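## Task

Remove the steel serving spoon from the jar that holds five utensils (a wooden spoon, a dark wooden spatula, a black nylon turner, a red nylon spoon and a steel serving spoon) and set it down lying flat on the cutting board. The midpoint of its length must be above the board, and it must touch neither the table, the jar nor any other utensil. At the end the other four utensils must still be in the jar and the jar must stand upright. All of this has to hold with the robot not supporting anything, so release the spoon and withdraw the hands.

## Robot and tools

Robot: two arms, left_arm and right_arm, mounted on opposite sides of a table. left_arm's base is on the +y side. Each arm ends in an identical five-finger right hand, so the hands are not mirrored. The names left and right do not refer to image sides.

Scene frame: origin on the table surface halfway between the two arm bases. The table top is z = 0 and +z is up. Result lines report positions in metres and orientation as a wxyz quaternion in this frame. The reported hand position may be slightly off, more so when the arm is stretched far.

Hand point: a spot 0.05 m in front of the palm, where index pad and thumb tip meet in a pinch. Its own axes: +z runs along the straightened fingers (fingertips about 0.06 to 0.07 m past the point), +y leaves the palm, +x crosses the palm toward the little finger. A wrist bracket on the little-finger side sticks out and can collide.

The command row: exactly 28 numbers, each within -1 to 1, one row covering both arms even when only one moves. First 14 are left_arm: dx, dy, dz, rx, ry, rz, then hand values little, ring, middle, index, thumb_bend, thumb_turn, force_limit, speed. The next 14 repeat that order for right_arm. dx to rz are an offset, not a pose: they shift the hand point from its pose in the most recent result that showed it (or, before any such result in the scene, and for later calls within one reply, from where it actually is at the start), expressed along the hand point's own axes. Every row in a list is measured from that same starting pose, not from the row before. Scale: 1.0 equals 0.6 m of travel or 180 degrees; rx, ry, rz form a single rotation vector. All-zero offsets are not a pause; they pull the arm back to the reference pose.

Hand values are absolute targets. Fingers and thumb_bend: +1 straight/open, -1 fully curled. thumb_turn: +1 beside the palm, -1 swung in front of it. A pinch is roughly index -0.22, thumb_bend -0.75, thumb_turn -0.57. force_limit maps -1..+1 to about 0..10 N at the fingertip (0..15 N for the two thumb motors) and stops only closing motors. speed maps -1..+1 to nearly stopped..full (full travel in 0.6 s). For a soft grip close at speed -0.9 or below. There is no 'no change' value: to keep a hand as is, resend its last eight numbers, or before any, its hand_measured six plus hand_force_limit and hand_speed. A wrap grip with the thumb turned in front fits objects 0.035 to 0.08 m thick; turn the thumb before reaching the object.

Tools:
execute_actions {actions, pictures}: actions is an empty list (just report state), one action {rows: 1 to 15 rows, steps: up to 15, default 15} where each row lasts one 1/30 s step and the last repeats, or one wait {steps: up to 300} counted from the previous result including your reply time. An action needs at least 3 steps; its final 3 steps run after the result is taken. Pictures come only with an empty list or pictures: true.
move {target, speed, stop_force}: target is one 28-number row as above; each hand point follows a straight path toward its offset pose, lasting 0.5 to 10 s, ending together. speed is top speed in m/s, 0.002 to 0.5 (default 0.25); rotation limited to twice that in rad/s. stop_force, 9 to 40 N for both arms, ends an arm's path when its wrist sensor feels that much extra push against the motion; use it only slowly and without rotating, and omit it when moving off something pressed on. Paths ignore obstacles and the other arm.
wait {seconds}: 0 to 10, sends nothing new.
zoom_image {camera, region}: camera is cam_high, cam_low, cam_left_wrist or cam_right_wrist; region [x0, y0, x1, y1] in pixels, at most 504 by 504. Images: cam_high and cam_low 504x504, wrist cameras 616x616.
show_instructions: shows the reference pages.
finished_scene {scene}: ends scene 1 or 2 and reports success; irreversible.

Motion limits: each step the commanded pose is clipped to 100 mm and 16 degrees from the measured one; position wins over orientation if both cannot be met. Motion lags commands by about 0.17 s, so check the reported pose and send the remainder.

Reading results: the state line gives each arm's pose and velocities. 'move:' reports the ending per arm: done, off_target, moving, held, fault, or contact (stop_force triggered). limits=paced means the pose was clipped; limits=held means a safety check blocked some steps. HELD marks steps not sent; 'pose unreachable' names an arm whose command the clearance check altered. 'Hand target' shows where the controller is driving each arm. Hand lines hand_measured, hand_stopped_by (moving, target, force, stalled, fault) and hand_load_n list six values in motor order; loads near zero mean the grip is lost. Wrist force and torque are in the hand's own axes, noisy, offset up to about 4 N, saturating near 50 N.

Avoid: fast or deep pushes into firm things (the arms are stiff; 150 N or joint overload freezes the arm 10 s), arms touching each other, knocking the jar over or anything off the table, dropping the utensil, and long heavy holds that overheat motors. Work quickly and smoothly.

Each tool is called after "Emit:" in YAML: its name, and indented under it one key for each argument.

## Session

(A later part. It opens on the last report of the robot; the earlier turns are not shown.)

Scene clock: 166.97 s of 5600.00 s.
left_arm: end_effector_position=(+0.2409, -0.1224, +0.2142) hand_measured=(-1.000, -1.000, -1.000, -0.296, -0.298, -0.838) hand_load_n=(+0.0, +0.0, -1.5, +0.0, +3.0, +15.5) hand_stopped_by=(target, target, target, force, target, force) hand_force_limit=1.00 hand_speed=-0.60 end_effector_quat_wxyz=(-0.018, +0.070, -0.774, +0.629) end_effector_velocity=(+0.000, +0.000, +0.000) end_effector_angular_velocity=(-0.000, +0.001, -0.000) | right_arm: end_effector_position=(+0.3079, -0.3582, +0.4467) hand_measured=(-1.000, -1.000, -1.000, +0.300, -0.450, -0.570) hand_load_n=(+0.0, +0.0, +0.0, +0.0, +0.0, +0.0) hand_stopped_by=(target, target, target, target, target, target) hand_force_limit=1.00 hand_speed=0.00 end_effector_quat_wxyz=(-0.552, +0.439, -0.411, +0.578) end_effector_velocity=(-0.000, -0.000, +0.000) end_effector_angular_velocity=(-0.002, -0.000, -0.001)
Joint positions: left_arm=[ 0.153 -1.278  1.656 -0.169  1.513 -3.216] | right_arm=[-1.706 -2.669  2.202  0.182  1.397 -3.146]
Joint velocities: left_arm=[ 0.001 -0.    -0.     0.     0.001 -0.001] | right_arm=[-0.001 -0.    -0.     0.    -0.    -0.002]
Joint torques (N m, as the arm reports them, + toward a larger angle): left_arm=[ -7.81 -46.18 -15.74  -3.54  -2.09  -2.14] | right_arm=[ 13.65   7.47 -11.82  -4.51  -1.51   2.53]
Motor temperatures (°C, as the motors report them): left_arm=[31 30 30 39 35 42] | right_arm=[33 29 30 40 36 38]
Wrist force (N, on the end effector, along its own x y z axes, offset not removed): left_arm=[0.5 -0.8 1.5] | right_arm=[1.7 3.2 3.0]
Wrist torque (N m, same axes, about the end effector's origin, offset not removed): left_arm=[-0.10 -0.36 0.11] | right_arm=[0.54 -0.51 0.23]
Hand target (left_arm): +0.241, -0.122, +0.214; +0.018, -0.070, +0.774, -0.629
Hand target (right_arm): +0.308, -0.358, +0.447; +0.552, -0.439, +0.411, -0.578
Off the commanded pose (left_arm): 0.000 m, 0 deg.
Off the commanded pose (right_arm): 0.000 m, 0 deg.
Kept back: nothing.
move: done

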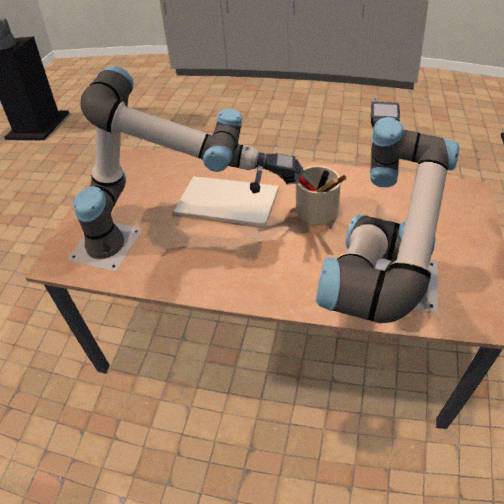

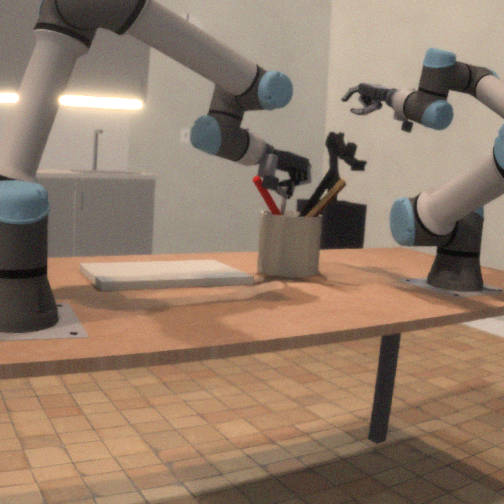

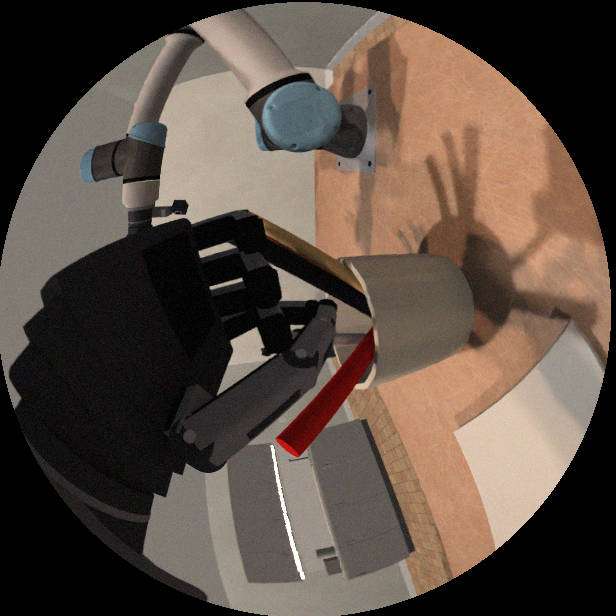

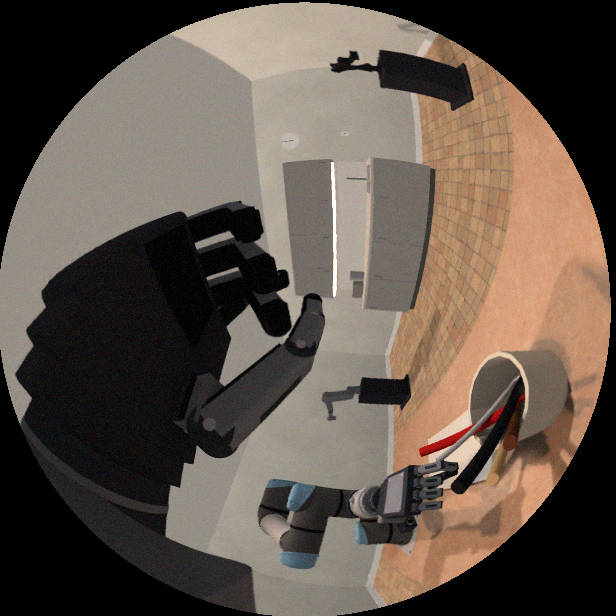

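Emit:
move:
  target: [0.01,-0.08,-0.017,0,0,0,-1,-1,-1,-0.3,-0.3,-1,1,-0.6, 0,0,0,0,0,0,-1,-1,-1,0.3,-0.45,-0.57,1.0,0]
  speed: 0.015

Emit:
zoom_image:
  camera: "cam_low"
  region: [220,110,370,260]

Scene clock: 170.80 s of 5600.00 s.
left_arm: end_effector_position=(+0.2380, -0.1228, +0.2632) hand_measured=(-1.000, -1.000, -1.000, -0.296, -0.298, -0.838) hand_load_n=(+0.0, +0.0, -1.5, +0.0, +3.0, +15.5) hand_stopped_by=(target, target, target, force, target, force) hand_force_limit=1.00 hand_speed=-0.60 end_effector_quat_wxyz=(-0.018, +0.070, -0.774, +0.629) end_effector_velocity=(-0.000, -0.000, +0.002) end_effector_angular_velocity=(+0.000, +0.001, +0.000) | right_arm: end_effector_position=(+0.3079, -0.3582, +0.4467) hand_measured=(-1.000, -1.000, -1.000, +0.300, -0.450, -0.570) hand_load_n=(+0.0, +0.0, +0.0, +0.0, +0.0, +0.0) hand_stopped_by=(target, target, target, target, target, target) hand_force_limit=1.00 hand_speed=0.00 end_effector_quat_wxyz=(-0.552, +0.439, -0.411, +0.578) end_effector_velocity=(-0.000, +0.000, -0.000) end_effector_angular_velocity=(+0.003, +0.000, +0.002)
Joint positions: left_arm=[ 0.146 -1.315  1.574 -0.048  1.507 -3.217] | right_arm=[-1.706 -2.669  2.202  0.182  1.397 -3.146]
Joint velocities: left_arm=[ 0.    -0.001 -0.005  0.006 -0.    -0.001] | right_arm=[0.001 0.    0.    0.    0.    0.003]
Joint torques (N m, as the arm reports them, + toward a larger angle): left_arm=[ -7.43 -44.86 -28.01   1.2   -2.17  -2.13] | right_arm=[ 13.37   8.43 -12.62  -4.62  -1.57   2.46]
Motor temperatures (°C, as the motors report them): left_arm=[31 30 30 39 35 42] | right_arm=[33 29 30 40 36 38]
Wrist force (N, on the end effector, along its own x y z axes, offset not removed): left_arm=[-0.1 -1.8 -0.2] | right_arm=[2.6 1.5 2.8]
Wrist torque (N m, same axes, about the end effector's origin, offset not removed): left_arm=[-0.23 -0.22 -0.01] | right_arm=[0.27 -0.68 0.25]
Hand target (left_arm): +0.238, -0.123, +0.264; +0.018, -0.070, +0.774, -0.629
Hand target (right_arm): +0.308, -0.358, +0.447; +0.552, -0.439, +0.411, -0.578
Off the commanded pose (left_arm): 0.000 m, 0 deg.
Off the commanded pose (right_arm): 0.000 m, 0 deg.
Kept back: nothing.
move: done

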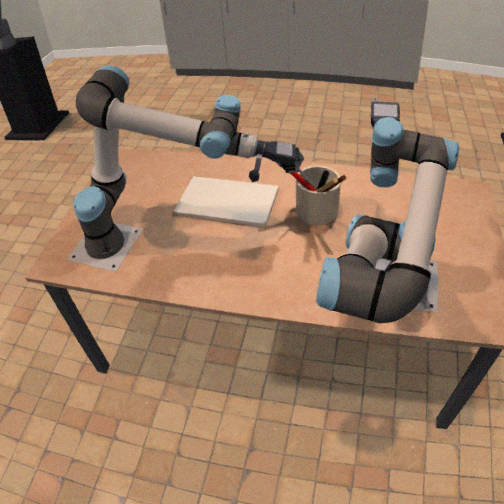

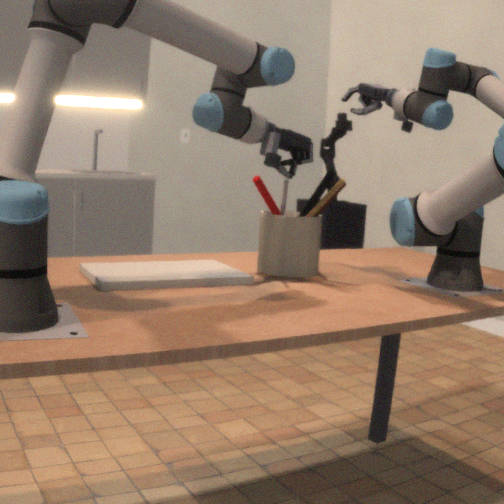

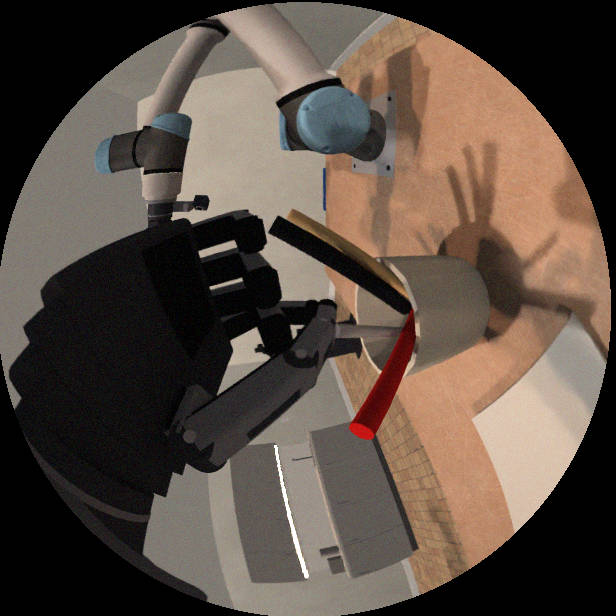

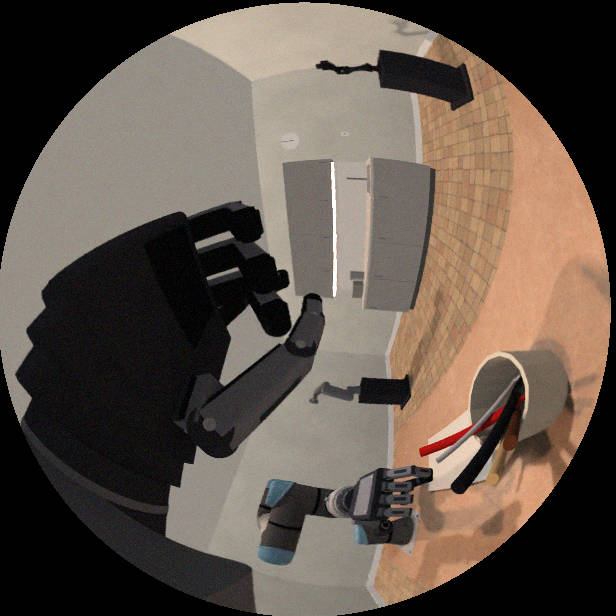

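Region (220, 110, 370, 260) of cam_low's 504x504 image, scaled by 3.360, with more detail than that image has.

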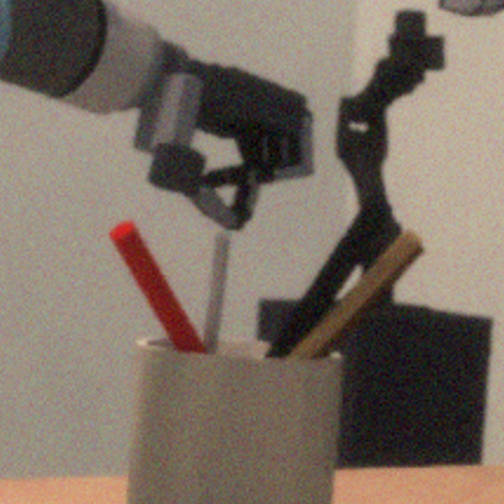

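Emit:
move:
  target: [-0.01,0,-0.008,0,0,0,-1,-1,-1,0.25,-0.4,-0.57,1,0, 0,0,0,0,0,0,-1,-1,-1,0.3,-0.45,-0.57,1.0,0]
  speed: 0.015

Emit:
zoom_image:
  camera: "cam_left_wrist"
  region: [200,200,500,450]

Emit:
zoom_image:
  camera: "cam_low"
  region: [220,110,370,260]

Emit:
zoom_image:
  camera: "cam_high"
  region: [240,130,370,230]

Scene clock: 171.83 s of 5600.00 s.
left_arm: end_effector_position=(+0.2432, -0.1176, +0.2638) hand_measured=(-1.000, -1.000, -1.000, +0.250, -0.400, -0.570) hand_load_n=(+0.0, +0.0, +0.0, +0.0, +0.0, +0.0) hand_stopped_by=(target, target, target, target, target, target) hand_force_limit=1.00 hand_speed=0.00 end_effector_quat_wxyz=(-0.018, +0.070, -0.774, +0.629) end_effector_velocity=(+0.003, +0.002, +0.000) end_effector_angular_velocity=(-0.001, -0.000, +0.002) | right_arm: end_effector_position=(+0.3079, -0.3582, +0.4467) hand_measured=(-1.000, -1.000, -1.000, +0.300, -0.450, -0.570) hand_load_n=(+0.0, +0.0, +0.0, +0.0, +0.0, +0.0) hand_stopped_by=(target, target, target, target, target, target) hand_force_limit=1.00 hand_speed=0.00 end_effector_quat_wxyz=(-0.552, +0.439, -0.411, +0.578) end_effector_velocity=(-0.000, +0.000, -0.000) end_effector_angular_velocity=(+0.000, -0.000, +0.001)
Joint positions: left_arm=[ 0.158 -1.323  1.582 -0.049  1.519 -3.214] | right_arm=[-1.706 -2.669  2.202  0.182  1.397 -3.146]
Joint velocities: left_arm=[ 0.006 -0.003  0.004 -0.002  0.004  0.001] | right_arm=[ 0.    -0.001  0.     0.    -0.001  0.   ]
Joint torques (N m, as the arm reports them, + toward a larger angle): left_arm=[  9.27 -44.49 -17.27  -3.7    2.17   2.52] | right_arm=[ 13.89   8.95 -12.03  -4.63  -1.55   2.51]
Motor temperatures (°C, as the motors report them): left_arm=[31 30 30 39 35 42] | right_arm=[33 29 30 40 36 38]
Wrist force (N, on the end effector, along its own x y z axes, offset not removed): left_arm=[-0.3 -0.8 0.6] | right_arm=[0.9 2.3 3.2]
Wrist torque (N m, same axes, about the end effector's origin, offset not removed): left_arm=[-0.08 -0.17 0.03] | right_arm=[0.34 -0.27 0.04]
Hand target (left_arm): +0.243, -0.117, +0.264; +0.018, -0.070, +0.774, -0.629
Hand target (right_arm): +0.308, -0.358, +0.447; +0.552, -0.439, +0.411, -0.578
Off the commanded pose (left_arm): 0.000 m, 0 deg.
Off the commanded pose (right_arm): 0.000 m, 0 deg.
Kept back: nothing.
move: done

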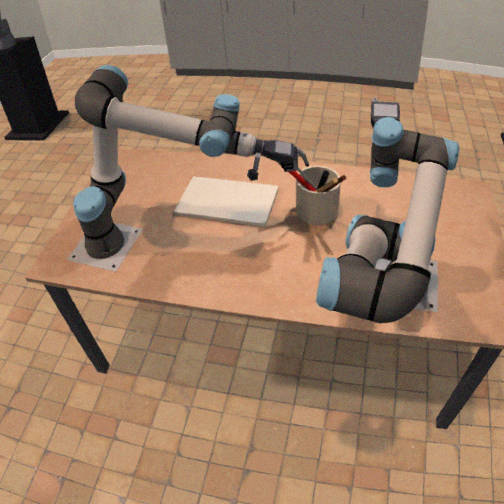

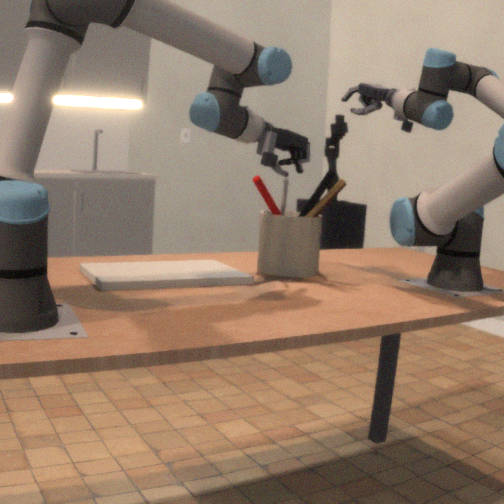

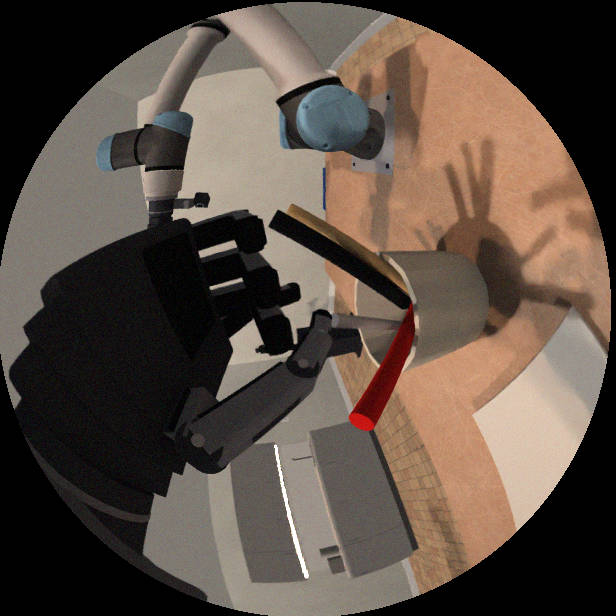

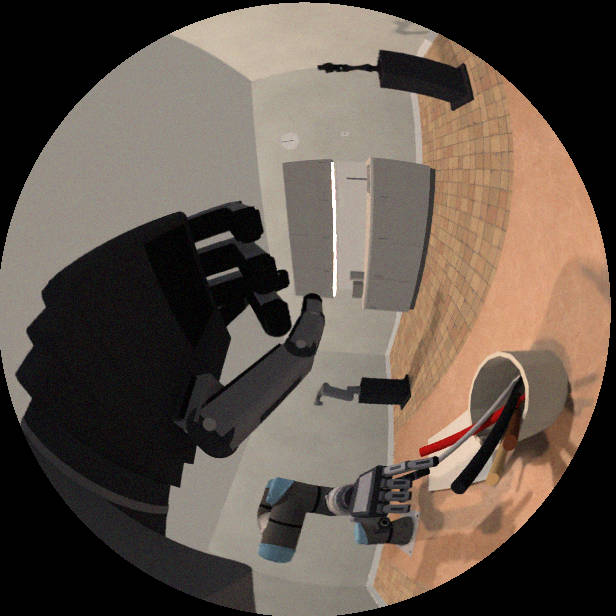

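Region (200, 200, 500, 450) of cam_left_wrist's 616x616 image, scaled by 1.680, with more detail than that image has.

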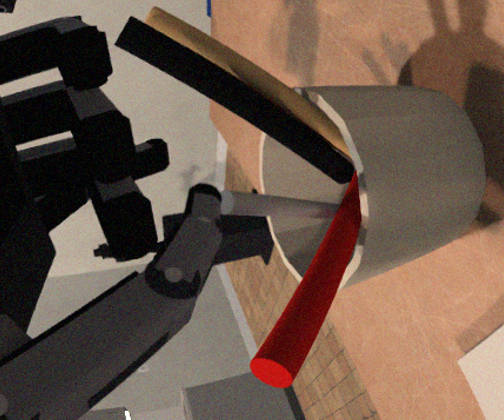

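Region (220, 110, 370, 260) of cam_low's 504x504 image, scaled by 3.360, with more detail than that image has.

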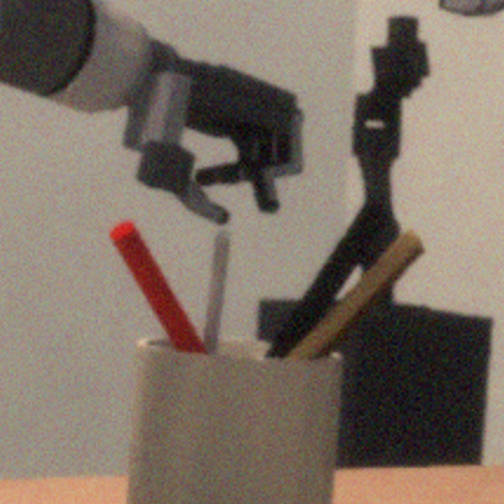

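Region (240, 130, 370, 230) of cam_high's 504x504 image, scaled by 3.877, with more detail than that image has; it fills the top 388 rows of this view, and the rest is white.

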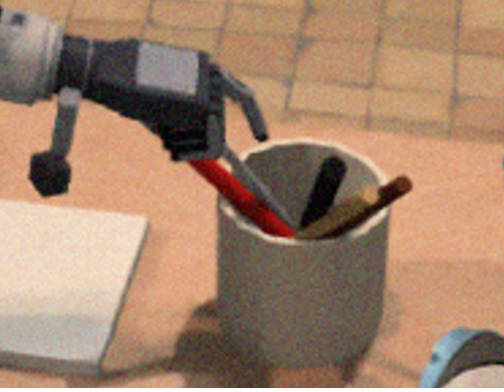

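Emit:
move:
  target: [0,0.0035,-0.017,0,0,0,-1,-1,-1,0.25,-0.4,-0.57,1,0, 0,0,0,0,0,0,-1,-1,-1,0.3,-0.45,-0.57,1.0,0]
  speed: 0.015

Emit:
move:
  target: [0,0.05,0.011,0,0,0,-1,-1,-1,0.25,-0.4,-0.57,1,0, 0,0,0,0,0,0,-1,-1,-1,0.3,-0.45,-0.57,1.0,0]
  speed: 0.01
  stop_force: 9

Emit:
zoom_image:
  camera: "cam_left_wrist"
  region: [200,200,500,450]

Emit:
zoom_image:
  camera: "cam_low"
  region: [220,110,370,260]

Scene clock: 173.03 s of 5600.00 s.
left_arm: end_effector_position=(+0.2419, -0.1076, +0.2639) hand_measured=(-1.000, -1.000, -1.000, +0.250, -0.400, -0.570) hand_load_n=(+0.0, +0.0, +0.0, +0.0, +0.0, +0.0) hand_stopped_by=(target, target, target, target, target, target) hand_force_limit=1.00 hand_speed=0.00 end_effector_quat_wxyz=(-0.018, +0.070, -0.774, +0.629) end_effector_velocity=(-0.001, +0.002, +0.001) end_effector_angular_velocity=(-0.001, -0.001, -0.002) | right_arm: end_effector_position=(+0.3079, -0.3582, +0.4467) hand_measured=(-1.000, -1.000, -1.000, +0.300, -0.450, -0.570) hand_load_n=(+0.0, +0.0, +0.0, +0.0, +0.0, +0.0) hand_stopped_by=(target, target, target, target, target, target) hand_force_limit=1.00 hand_speed=0.00 end_effector_quat_wxyz=(-0.552, +0.439, -0.411, +0.578) end_effector_velocity=(-0.000, +0.000, -0.000) end_effector_angular_velocity=(+0.001, +0.000, +0.000)
Joint positions: left_arm=[ 0.157 -1.347  1.612 -0.055  1.517 -3.215] | right_arm=[-1.706 -2.669  2.202  0.182  1.397 -3.146]
Joint velocities: left_arm=[-0.001 -0.007  0.007 -0.002 -0.     0.001] | right_arm=[ 0.    -0.     0.     0.     0.     0.001]
Joint torques (N m, as the arm reports them, + toward a larger angle): left_arm=[ -7.79 -42.98 -16.91  -3.75  -2.1   -2.1 ] | right_arm=[ 13.75   8.53 -12.04  -4.77  -1.57   2.38]
Motor temperatures (°C, as the motors report them): left_arm=[31 30 30 39 35 42] | right_arm=[33 29 30 40 36 38]
Wrist force (N, on the end effector, along its own x y z axes, offset not removed): left_arm=[0.0 -1.6 -0.1] | right_arm=[2.7 1.5 1.8]
Wrist torque (N m, same axes, about the end effector's origin, offset not removed): left_arm=[-0.11 -0.19 0.11] | right_arm=[0.31 -0.60 0.08]
Hand target (left_arm): +0.242, -0.107, +0.264; +0.018, -0.070, +0.774, -0.629
Hand target (right_arm): +0.308, -0.358, +0.447; +0.552, -0.439, +0.411, -0.578
Off the commanded pose (left_arm): 0.000 m, 0 deg.
Off the commanded pose (right_arm): 0.000 m, 0 deg.
Kept back: nothing.
move: done

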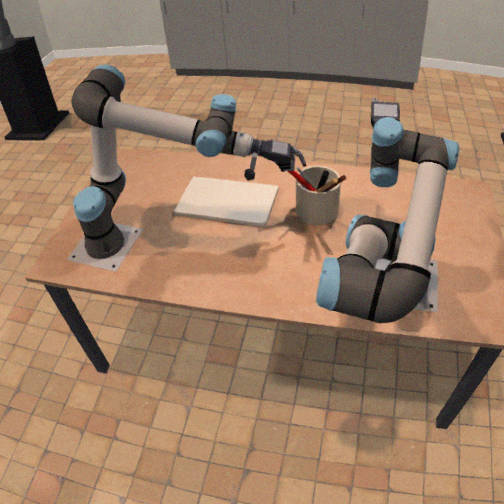

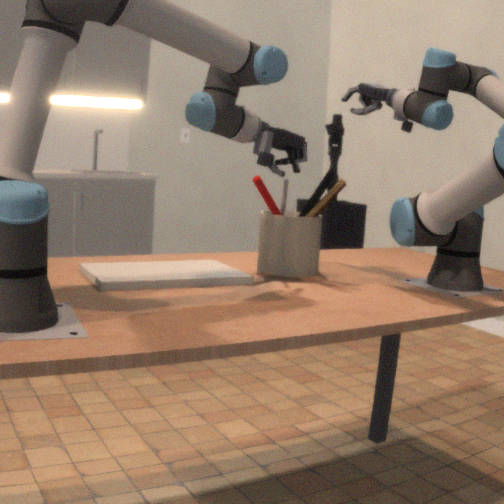

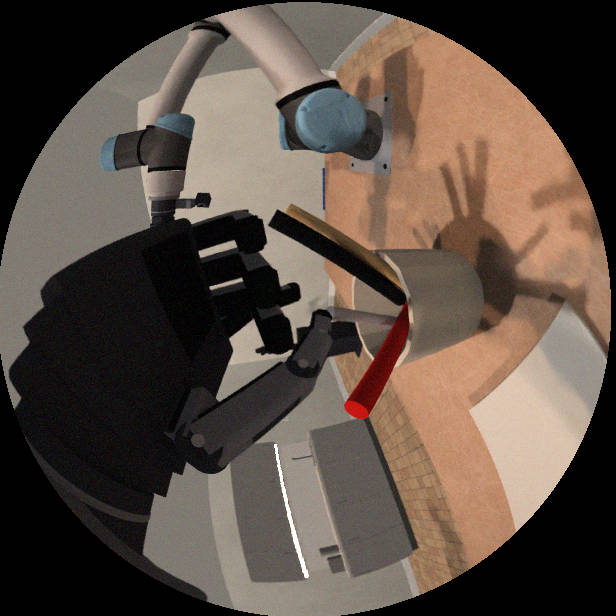

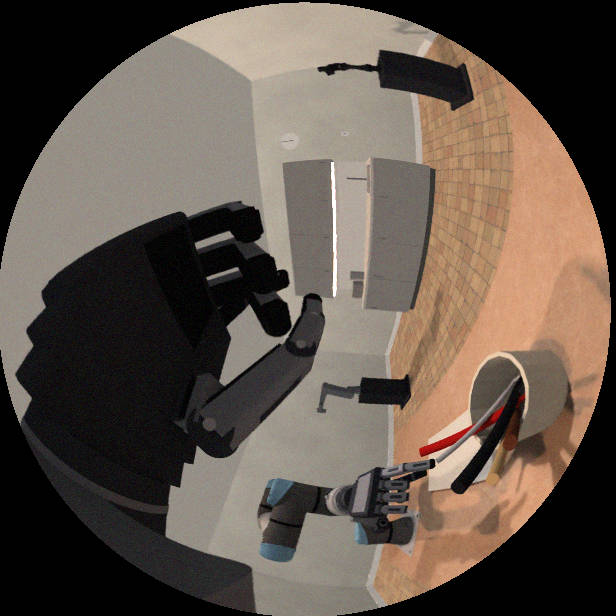

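Scene clock: 176.33 s of 5600.00 s.
left_arm: end_effector_position=(+0.2400, -0.1080, +0.2336) hand_measured=(-1.000, -1.000, -1.000, +0.250, -0.400, -0.570) hand_load_n=(+0.0, +0.0, +0.0, +0.0, +0.0, +0.0) hand_stopped_by=(target, target, target, target, target, target) hand_force_limit=1.00 hand_speed=0.00 end_effector_quat_wxyz=(-0.018, +0.070, -0.774, +0.629) end_effector_velocity=(-0.000, +0.000, -0.002) end_effector_angular_velocity=(-0.003, -0.001, -0.000) | right_arm: end_effector_position=(+0.3079, -0.3582, +0.4467) hand_measured=(-1.000, -1.000, -1.000, +0.300, -0.450, -0.570) hand_load_n=(+0.0, +0.0, +0.0, +0.0, +0.0, +0.0) hand_stopped_by=(target, target, target, target, target, target) hand_force_limit=1.00 hand_speed=0.00 end_effector_quat_wxyz=(-0.552, +0.439, -0.411, +0.578) end_effector_velocity=(+0.000, -0.000, +0.000) end_effector_angular_velocity=(+0.001, +0.000, -0.001)
Joint positions: left_arm=[ 0.153 -1.326  1.666 -0.13   1.513 -3.216] | right_arm=[-1.706 -2.669  2.202  0.182  1.397 -3.146]
Joint velocities: left_arm=[-0.    -0.     0.006 -0.008  0.     0.   ] | right_arm=[-0.  0. -0. -0.  0.  0.]
Joint torques (N m, as the arm reports them, + toward a larger angle): left_arm=[ -7.2  -21.96 -15.52  -3.89  -2.06  -2.22] | right_arm=[ 12.95   8.17 -11.79  -4.42  -1.6    2.49]
Motor temperatures (°C, as the motors report them): left_arm=[31 30 30 39 35 42] | right_arm=[33 29 30 40 36 38]
Wrist force (N, on the end effector, along its own x y z axes, offset not removed): left_arm=[-0.7 -1.6 1.1] | right_arm=[1.1 2.4 3.1]
Wrist torque (N m, same axes, about the end effector's origin, offset not removed): left_arm=[-0.25 -0.20 0.02] | right_arm=[0.35 -0.42 0.05]
Hand target (left_arm): +0.240, -0.108, +0.233; +0.018, -0.070, +0.774, -0.629
Hand target (right_arm): +0.308, -0.358, +0.447; +0.552, -0.439, +0.411, -0.578
Off the commanded pose (left_arm): 0.000 m, 0 deg.
Off the commanded pose (right_arm): 0.000 m, 0 deg.
Kept back: nothing.
move: done

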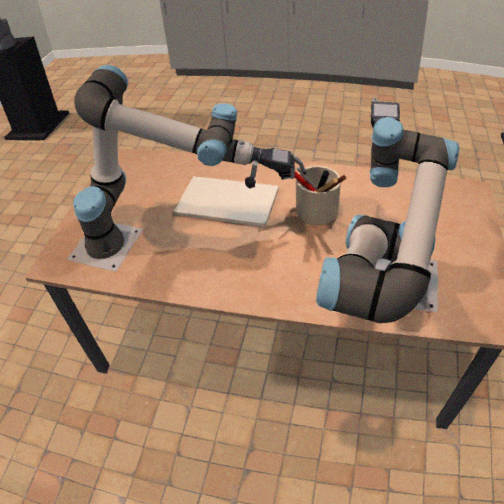

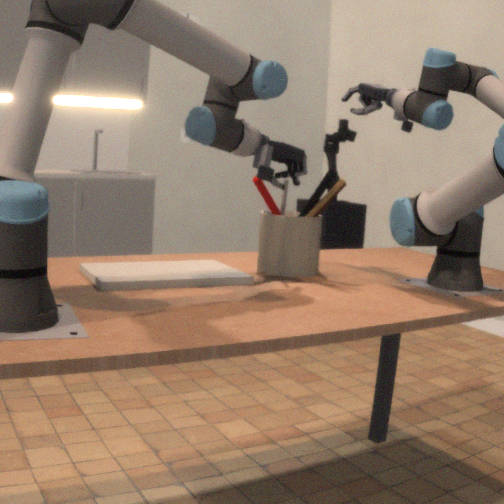

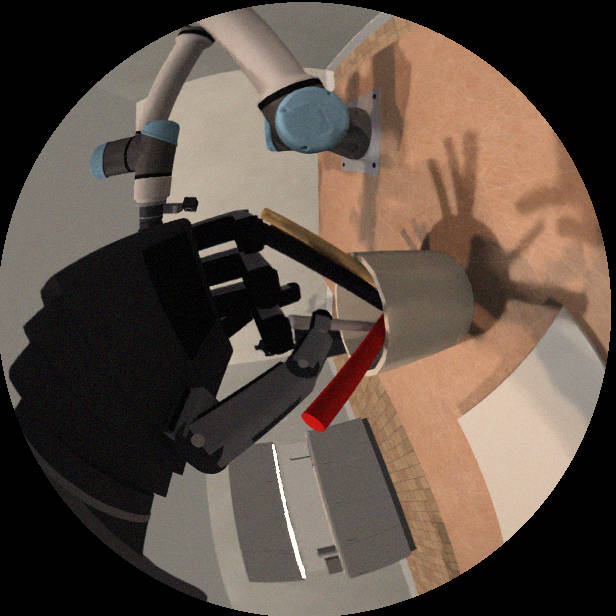

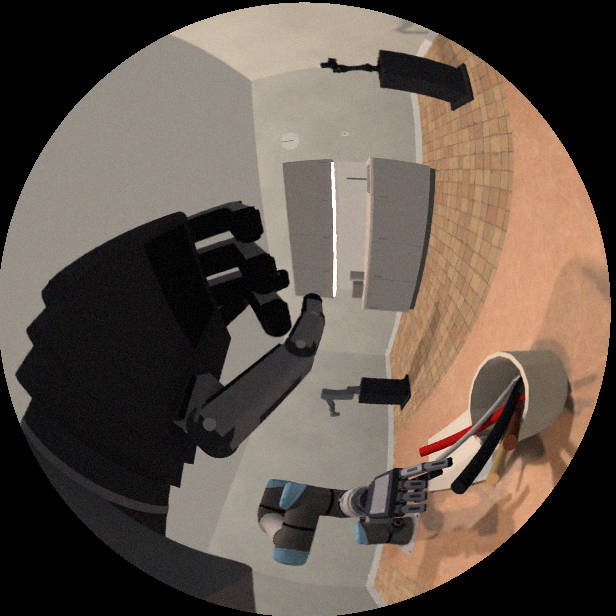

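Region (200, 200, 500, 450) of cam_left_wrist's 616x616 image, scaled by 1.680, with more detail than that image has.

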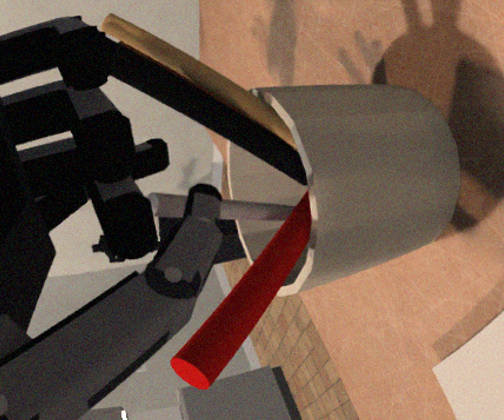

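Region (220, 110, 370, 260) of cam_low's 504x504 image, scaled by 3.360, with more detail than that image has.

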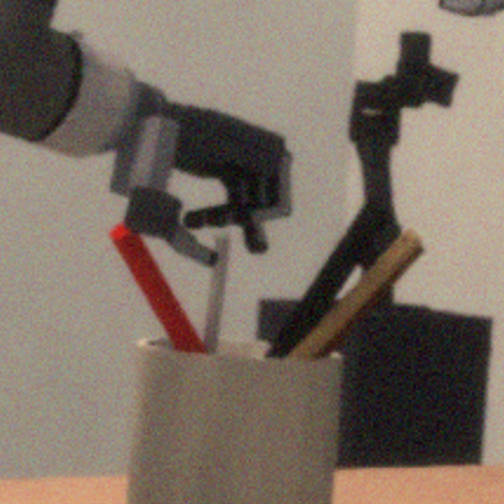

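Emit:
move:
  target: [0,0.0295,0.006,0,0,0,-1,-1,-1,0.25,-0.4,-0.57,1,0, 0,0,0,0,0,0,-1,-1,-1,0.3,-0.45,-0.57,1.0,0]
  speed: 0.01
  stop_force: 9

Scene clock: 178.67 s of 5600.00 s.
left_arm: end_effector_position=(+0.2389, -0.1080, +0.2160) hand_measured=(-1.000, -1.000, -1.000, +0.250, -0.400, -0.570) hand_load_n=(+0.0, +0.0, +0.0, +0.0, +0.0, +0.0) hand_stopped_by=(target, target, target, target, target, target) hand_force_limit=1.00 hand_speed=0.00 end_effector_quat_wxyz=(-0.018, +0.070, -0.774, +0.629) end_effector_velocity=(+0.000, +0.000, -0.002) end_effector_angular_velocity=(-0.001, -0.001, +0.001) | right_arm: end_effector_position=(+0.3079, -0.3582, +0.4467) hand_measured=(-1.000, -1.000, -1.000, +0.300, -0.450, -0.570) hand_load_n=(+0.0, +0.0, +0.0, +0.0, +0.0, +0.0) hand_stopped_by=(target, target, target, target, target, target) hand_force_limit=1.00 hand_speed=0.00 end_effector_quat_wxyz=(-0.552, +0.439, -0.411, +0.578) end_effector_velocity=(-0.000, +0.000, -0.000) end_effector_angular_velocity=(-0.000, +0.000, +0.001)
Joint positions: left_arm=[ 0.15  -1.312  1.696 -0.174  1.511 -3.216] | right_arm=[-1.706 -2.669  2.202  0.182  1.397 -3.146]
Joint velocities: left_arm=[-0.     0.001  0.005 -0.007 -0.002  0.   ] | right_arm=[ 0.001 -0.     0.     0.    -0.    -0.   ]
Joint torques (N m, as the arm reports them, + toward a larger angle): left_arm=[ -7.77 -22.12 -16.44  -3.95  -2.13  -2.18] | right_arm=[ 14.29   7.78 -11.99  -4.63  -1.37   2.49]
Motor temperatures (°C, as the motors report them): left_arm=[31 30 30 39 35 42] | right_arm=[33 29 30 40 36 38]
Wrist force (N, on the end effector, along its own x y z axes, offset not removed): left_arm=[-0.3 -0.8 1.5] | right_arm=[2.0 2.6 2.9]
Wrist torque (N m, same axes, about the end effector's origin, offset not removed): left_arm=[-0.18 -0.21 0.07] | right_arm=[0.32 -0.53 0.09]
Hand target (left_arm): +0.239, -0.108, +0.216; +0.018, -0.070, +0.774, -0.629
Hand target (right_arm): +0.308, -0.358, +0.447; +0.552, -0.439, +0.411, -0.578
Off the commanded pose (left_arm): 0.000 m, 0 deg.
Off the commanded pose (right_arm): 0.000 m, 0 deg.
Kept back: nothing.
move: done

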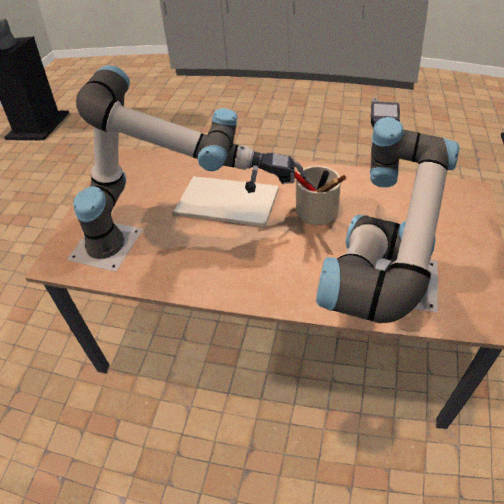

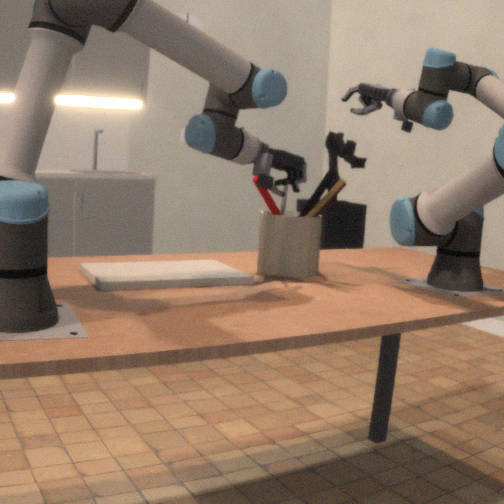

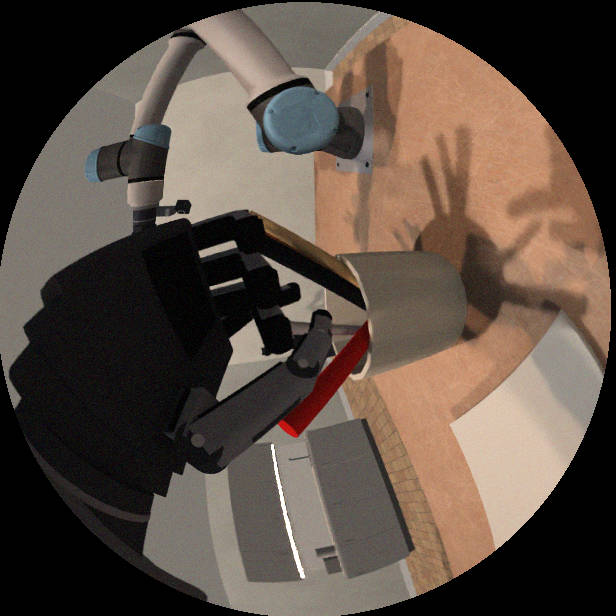

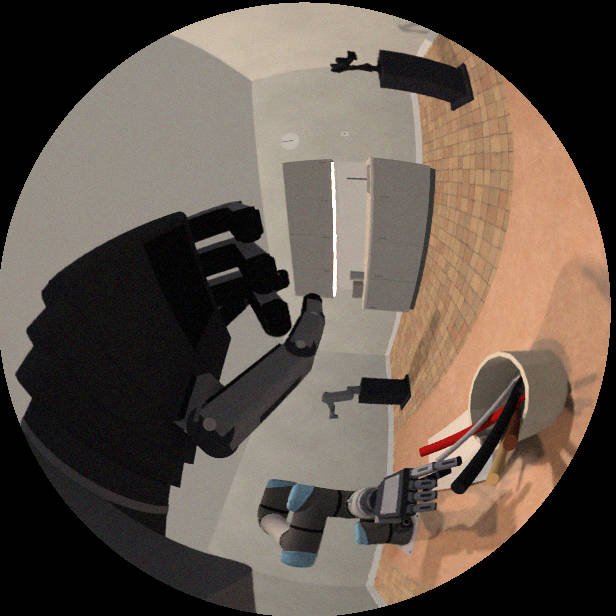

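Handle appears between. Close.

Emit:
execute_actions:
  actions:
    - {"rows":[[0,0,0,0,0,0,-1,-1,-1,-0.5,-0.75,-0.57,1,-0.8, 0,0,0,0,0,0,-1,-1,-1,0.3,-0.45,-0.57,1.0,0]],"steps":15}

Emit:
wait:
  seconds: 3

Emit:
zoom_image:
  camera: "cam_low"
  region: [200,120,380,280]

Scene clock: 179.13 s of 5600.00 s.
left_arm: end_effector_position=(+0.2389, -0.1080, +0.2159) hand_measured=(-1.000, -1.000, -1.000, +0.152, -0.462, -0.570) hand_load_n=(+0.0, +0.0, +0.0, +0.0, +0.0, +0.0) hand_stopped_by=(target, target, target, moving, moving, target) hand_force_limit=1.00 hand_speed=-0.80 end_effector_quat_wxyz=(-0.018, +0.070, -0.774, +0.629) end_effector_velocity=(+0.000, +0.001, -0.001) end_effector_angular_velocity=(+0.004, +0.001, +0.002) | right_arm: end_effector_position=(+0.3079, -0.3582, +0.4467) hand_measured=(-1.000, -1.000, -1.000, +0.300, -0.450, -0.570) hand_load_n=(+0.0, +0.0, +0.0, +0.0, +0.0, +0.0) hand_stopped_by=(target, target, target, target, target, target) hand_force_limit=1.00 hand_speed=0.00 end_effector_quat_wxyz=(-0.552, +0.439, -0.411, +0.578) end_effector_velocity=(+0.000, -0.001, -0.000) end_effector_angular_velocity=(+0.001, +0.001, -0.002)
Joint positions: left_arm=[ 0.15  -1.312  1.696 -0.175  1.511 -3.216] | right_arm=[-1.706 -2.669  2.202  0.182  1.397 -3.146]
Joint velocities: left_arm=[ 0.    -0.     0.     0.004 -0.001 -0.001] | right_arm=[-0.     0.001  0.    -0.     0.002  0.   ]
Joint torques (N m, as the arm reports them, + toward a larger angle): left_arm=[ -2.86 -45.07 -29.35   1.23  -1.43  -2.08] | right_arm=[ 13.9    8.25 -12.6   -4.58  -1.56   2.42]
Motor temperatures (°C, as the motors report them): left_arm=[31 30 30 39 35 42] | right_arm=[33 29 30 40 36 38]
Wrist force (N, on the end effector, along its own x y z axes, offset not removed): left_arm=[-0.8 -1.5 1.8] | right_arm=[-0.8 2.8 2.7]
Wrist torque (N m, same axes, about the end effector's origin, offset not removed): left_arm=[-0.27 -0.18 0.02] | right_arm=[0.40 -0.11 0.07]
Steps of this call (steps 1 to 2: nothing new was sent; steps 3 to 14: the first 12 steps of this action). Readings (end_effector_position | what the end effector reports):
3: left_arm (+0.2389, -0.1080, +0.2158) | right_arm (+0.3079, -0.3582, +0.4467) | left_arm hand_measured=(-1.000, -1.000, -1.000, +0.250, -0.400, -0.570) hand_load_n=(+0.0, +0.0, +0.0, +0.0, +0.0, +0.0) hand_stopped_by=(target, target, target, moving, moving, target) hand_force_limit=1.00 hand_speed=-0.80 | right_arm hand_measured=(-1.000, -1.000, -1.000, +0.300, -0.450, -0.570) hand_load_n=(+0.0, +0.0, +0.0, +0.0, +0.0, +0.0) hand_stopped_by=(target, target, target, target, target, target) hand_force_limit=1.00 hand_speed=0.00
4: left_arm (+0.2389, -0.1080, +0.2157) | right_arm (+0.3079, -0.3582, +0.4467) | left_arm hand_measured=(-1.000, -1.000, -1.000, +0.250, -0.400, -0.570) hand_load_n=(+0.0, +0.0, +0.0, +0.0, +0.0, +0.0) hand_stopped_by=(target, target, target, moving, moving, target) hand_force_limit=1.00 hand_speed=-0.80 | right_arm hand_measured=(-1.000, -1.000, -1.000, +0.300, -0.450, -0.570) hand_load_n=(+0.0, +0.0, +0.0, +0.0, +0.0, +0.0) hand_stopped_by=(target, target, target, target, target, target) hand_force_limit=1.00 hand_speed=0.00
6: left_arm (+0.2389, -0.1080, +0.2157) | right_arm (+0.3079, -0.3582, +0.4467) | left_arm hand_measured=(-1.000, -1.000, -1.000, +0.240, -0.406, -0.570) hand_load_n=(+0.0, +0.0, +0.0, +0.0, +0.0, +0.0) hand_stopped_by=(target, target, target, moving, moving, target) hand_force_limit=1.00 hand_speed=-0.80 | right_arm hand_measured=(-1.000, -1.000, -1.000, +0.300, -0.450, -0.570) hand_load_n=(+0.0, +0.0, +0.0, +0.0, +0.0, +0.0) hand_stopped_by=(target, target, target, target, target, target) hand_force_limit=1.00 hand_speed=0.00
10: left_arm (+0.2389, -0.1081, +0.2159) | right_arm (+0.3079, -0.3582, +0.4467) | left_arm hand_measured=(-1.000, -1.000, -1.000, +0.196, -0.434, -0.570) hand_load_n=(+0.0, +0.0, +0.0, +0.0, +0.0, +0.0) hand_stopped_by=(target, target, target, moving, moving, target) hand_force_limit=1.00 hand_speed=-0.80 | right_arm hand_measured=(-1.000, -1.000, -1.000, +0.300, -0.450, -0.570) hand_load_n=(+0.0, +0.0, +0.0, +0.0, +0.0, +0.0) hand_stopped_by=(target, target, target, target, target, target) hand_force_limit=1.00 hand_speed=0.00
14: the state above

Scene clock: 182.23 s of 5600.00 s.
left_arm: end_effector_position=(+0.2389, -0.1080, +0.2160) hand_measured=(-1.000, -1.000, -1.000, -0.244, -0.736, -0.570) hand_load_n=(+0.0, +0.0, +0.0, +11.0, +8.5, +0.0) hand_stopped_by=(target, target, target, force, stalled, target) hand_force_limit=1.00 hand_speed=-0.80 end_effector_quat_wxyz=(-0.018, +0.070, -0.774, +0.629) end_effector_velocity=(-0.001, -0.000, +0.000) end_effector_angular_velocity=(+0.000, +0.001, -0.001) | right_arm: end_effector_position=(+0.3079, -0.3582, +0.4467) hand_measured=(-1.000, -1.000, -1.000, +0.300, -0.450, -0.570) hand_load_n=(+0.0, +0.0, +0.0, +0.0, +0.0, +0.0) hand_stopped_by=(target, target, target, target, target, target) hand_force_limit=1.00 hand_speed=0.00 end_effector_quat_wxyz=(-0.552, +0.439, -0.411, +0.578) end_effector_velocity=(+0.000, -0.000, +0.000) end_effector_angular_velocity=(+0.000, -0.000, -0.001)
Joint positions: left_arm=[ 0.15  -1.312  1.696 -0.174  1.511 -3.216] | right_arm=[-1.706 -2.669  2.202  0.182  1.397 -3.146]
Joint velocities: left_arm=[-0.001 -0.001 -0.     0.001  0.    -0.001] | right_arm=[ 0.     0.    -0.    -0.     0.001  0.   ]
Joint torques (N m, as the arm reports them, + toward a larger angle): left_arm=[  6.95 -44.61 -29.08   1.31   2.3   -0.67] | right_arm=[ 13.7    8.35 -11.15  -4.45  -1.6    2.32]
Motor temperatures (°C, as the motors report them): left_arm=[31 30 30 39 35 42] | right_arm=[33 29 30 40 36 38]
Wrist force (N, on the end effector, along its own x y z axes, offset not removed): left_arm=[-0.9 -1.5 0.8] | right_arm=[1.8 1.7 1.5]
Wrist torque (N m, same axes, about the end effector's origin, offset not removed): left_arm=[-0.23 -0.18 0.03] | right_arm=[0.39 -0.47 0.12]
Hand target (left_arm): +0.239, -0.108, +0.216; +0.018, -0.070, +0.774, -0.629
Hand target (right_arm): +0.308, -0.358, +0.447; +0.552, -0.439, +0.411, -0.578
Off the commanded pose (left_arm): 0.000 m, 0 deg.
Off the commanded pose (right_arm): 0.000 m, 0 deg.
Kept back: nothing.
Steps of this call (steps 1 to 3: the last 3 steps of your previous action; steps 4 to 93: nothing new was sent). Readings (end_effector_position | what the end effector reports):
1: left_arm (+0.2389, -0.1080, +0.2159) | right_arm (+0.3079, -0.3582, +0.4467) | left_arm hand_measured=(-1.000, -1.000, -1.000, +0.140, -0.470, -0.570) hand_load_n=(+0.0, +0.0, +0.0, +0.0, +0.0, +0.0) hand_stopped_by=(target, target, target, moving, moving, target) hand_force_limit=1.00 hand_speed=-0.80 | right_arm hand_measured=(-1.000, -1.000, -1.000, +0.300, -0.450, -0.570) hand_load_n=(+0.0, +0.0, +0.0, +0.0, +0.0, +0.0) hand_stopped_by=(target, target, target, target, target, target) hand_force_limit=1.00 hand_speed=0.00
2: left_arm (+0.2389, -0.1080, +0.2159) | right_arm (+0.3079, -0.3582, +0.4467) | left_arm hand_measured=(-1.000, -1.000, -1.000, +0.128, -0.476, -0.570) hand_load_n=(+0.0, +0.0, +0.0, +0.0, +0.0, +0.0) hand_stopped_by=(target, target, target, moving, moving, target) hand_force_limit=1.00 hand_speed=-0.80 | right_arm hand_measured=(-1.000, -1.000, -1.000, +0.300, -0.450, -0.570) hand_load_n=(+0.0, +0.0, +0.0, +0.0, +0.0, +0.0) hand_stopped_by=(target, target, target, target, target, target) hand_force_limit=1.00 hand_speed=0.00
4: left_arm (+0.2389, -0.1080, +0.2159) | right_arm (+0.3079, -0.3582, +0.4467) | left_arm hand_measured=(-1.000, -1.000, -1.000, +0.106, -0.490, -0.570) hand_load_n=(+0.0, +0.0, +0.0, +0.0, +0.0, +0.0) hand_stopped_by=(target, target, target, moving, moving, target) hand_force_limit=1.00 hand_speed=-0.80 | right_arm hand_measured=(-1.000, -1.000, -1.000, +0.300, -0.450, -0.570) hand_load_n=(+0.0, +0.0, +0.0, +0.0, +0.0, +0.0) hand_stopped_by=(target, target, target, target, target, target) hand_force_limit=1.00 hand_speed=0.00
8: left_arm (+0.2389, -0.1080, +0.2159) | right_arm (+0.3079, -0.3582, +0.4467) | left_arm hand_measured=(-1.000, -1.000, -1.000, +0.062, -0.518, -0.570) hand_load_n=(+0.0, +0.0, +0.0, +0.0, +0.0, +0.0) hand_stopped_by=(target, target, target, moving, moving, target) hand_force_limit=1.00 hand_speed=-0.80 | right_arm hand_measured=(-1.000, -1.000, -1.000, +0.300, -0.450, -0.570) hand_load_n=(+0.0, +0.0, +0.0, +0.0, +0.0, +0.0) hand_stopped_by=(target, target, target, target, target, target) hand_force_limit=1.00 hand_speed=0.00
93: the state above

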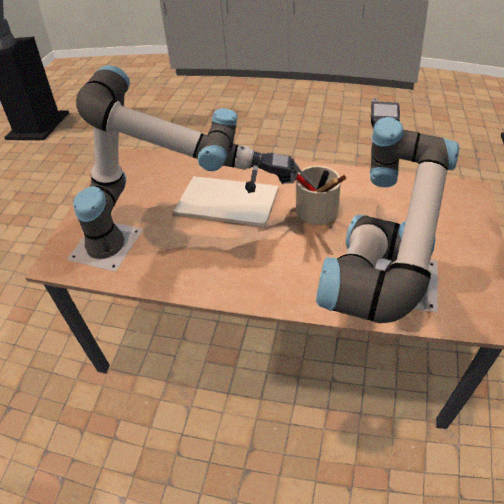

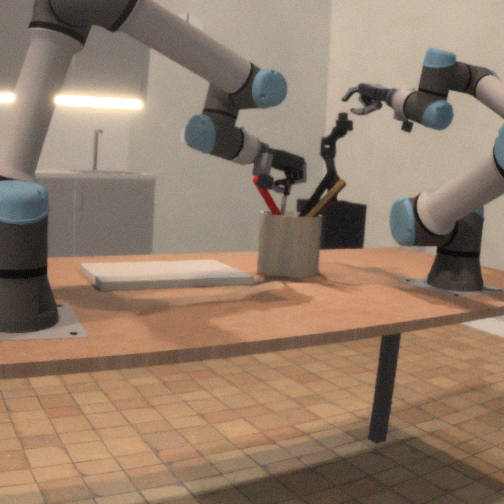

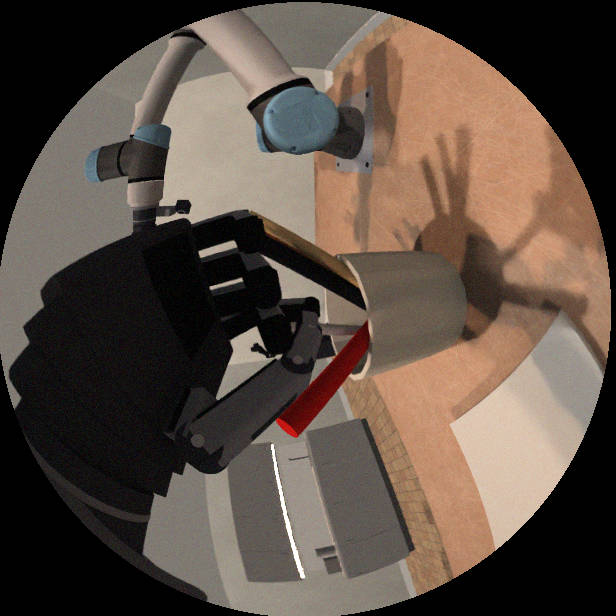

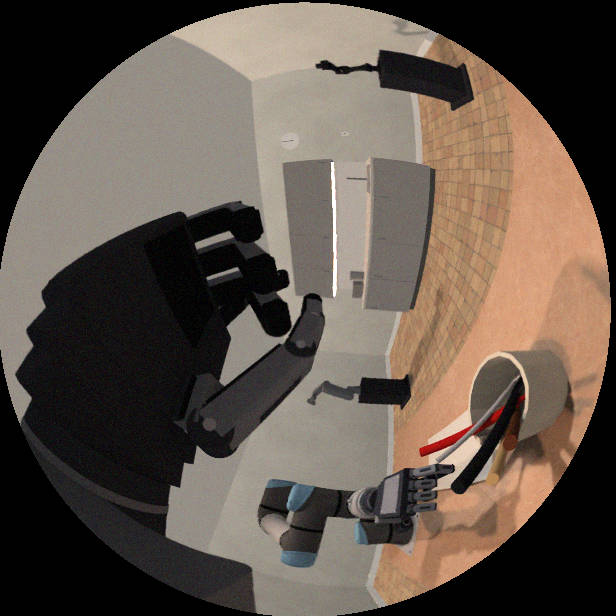

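Region (200, 120, 380, 280) of cam_low's 504x504 image, scaled by 2.800, with more detail than that image has.

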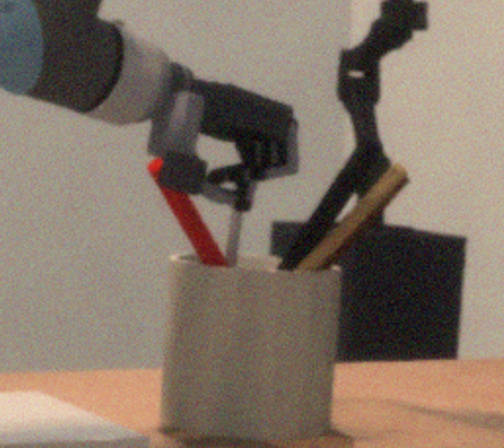

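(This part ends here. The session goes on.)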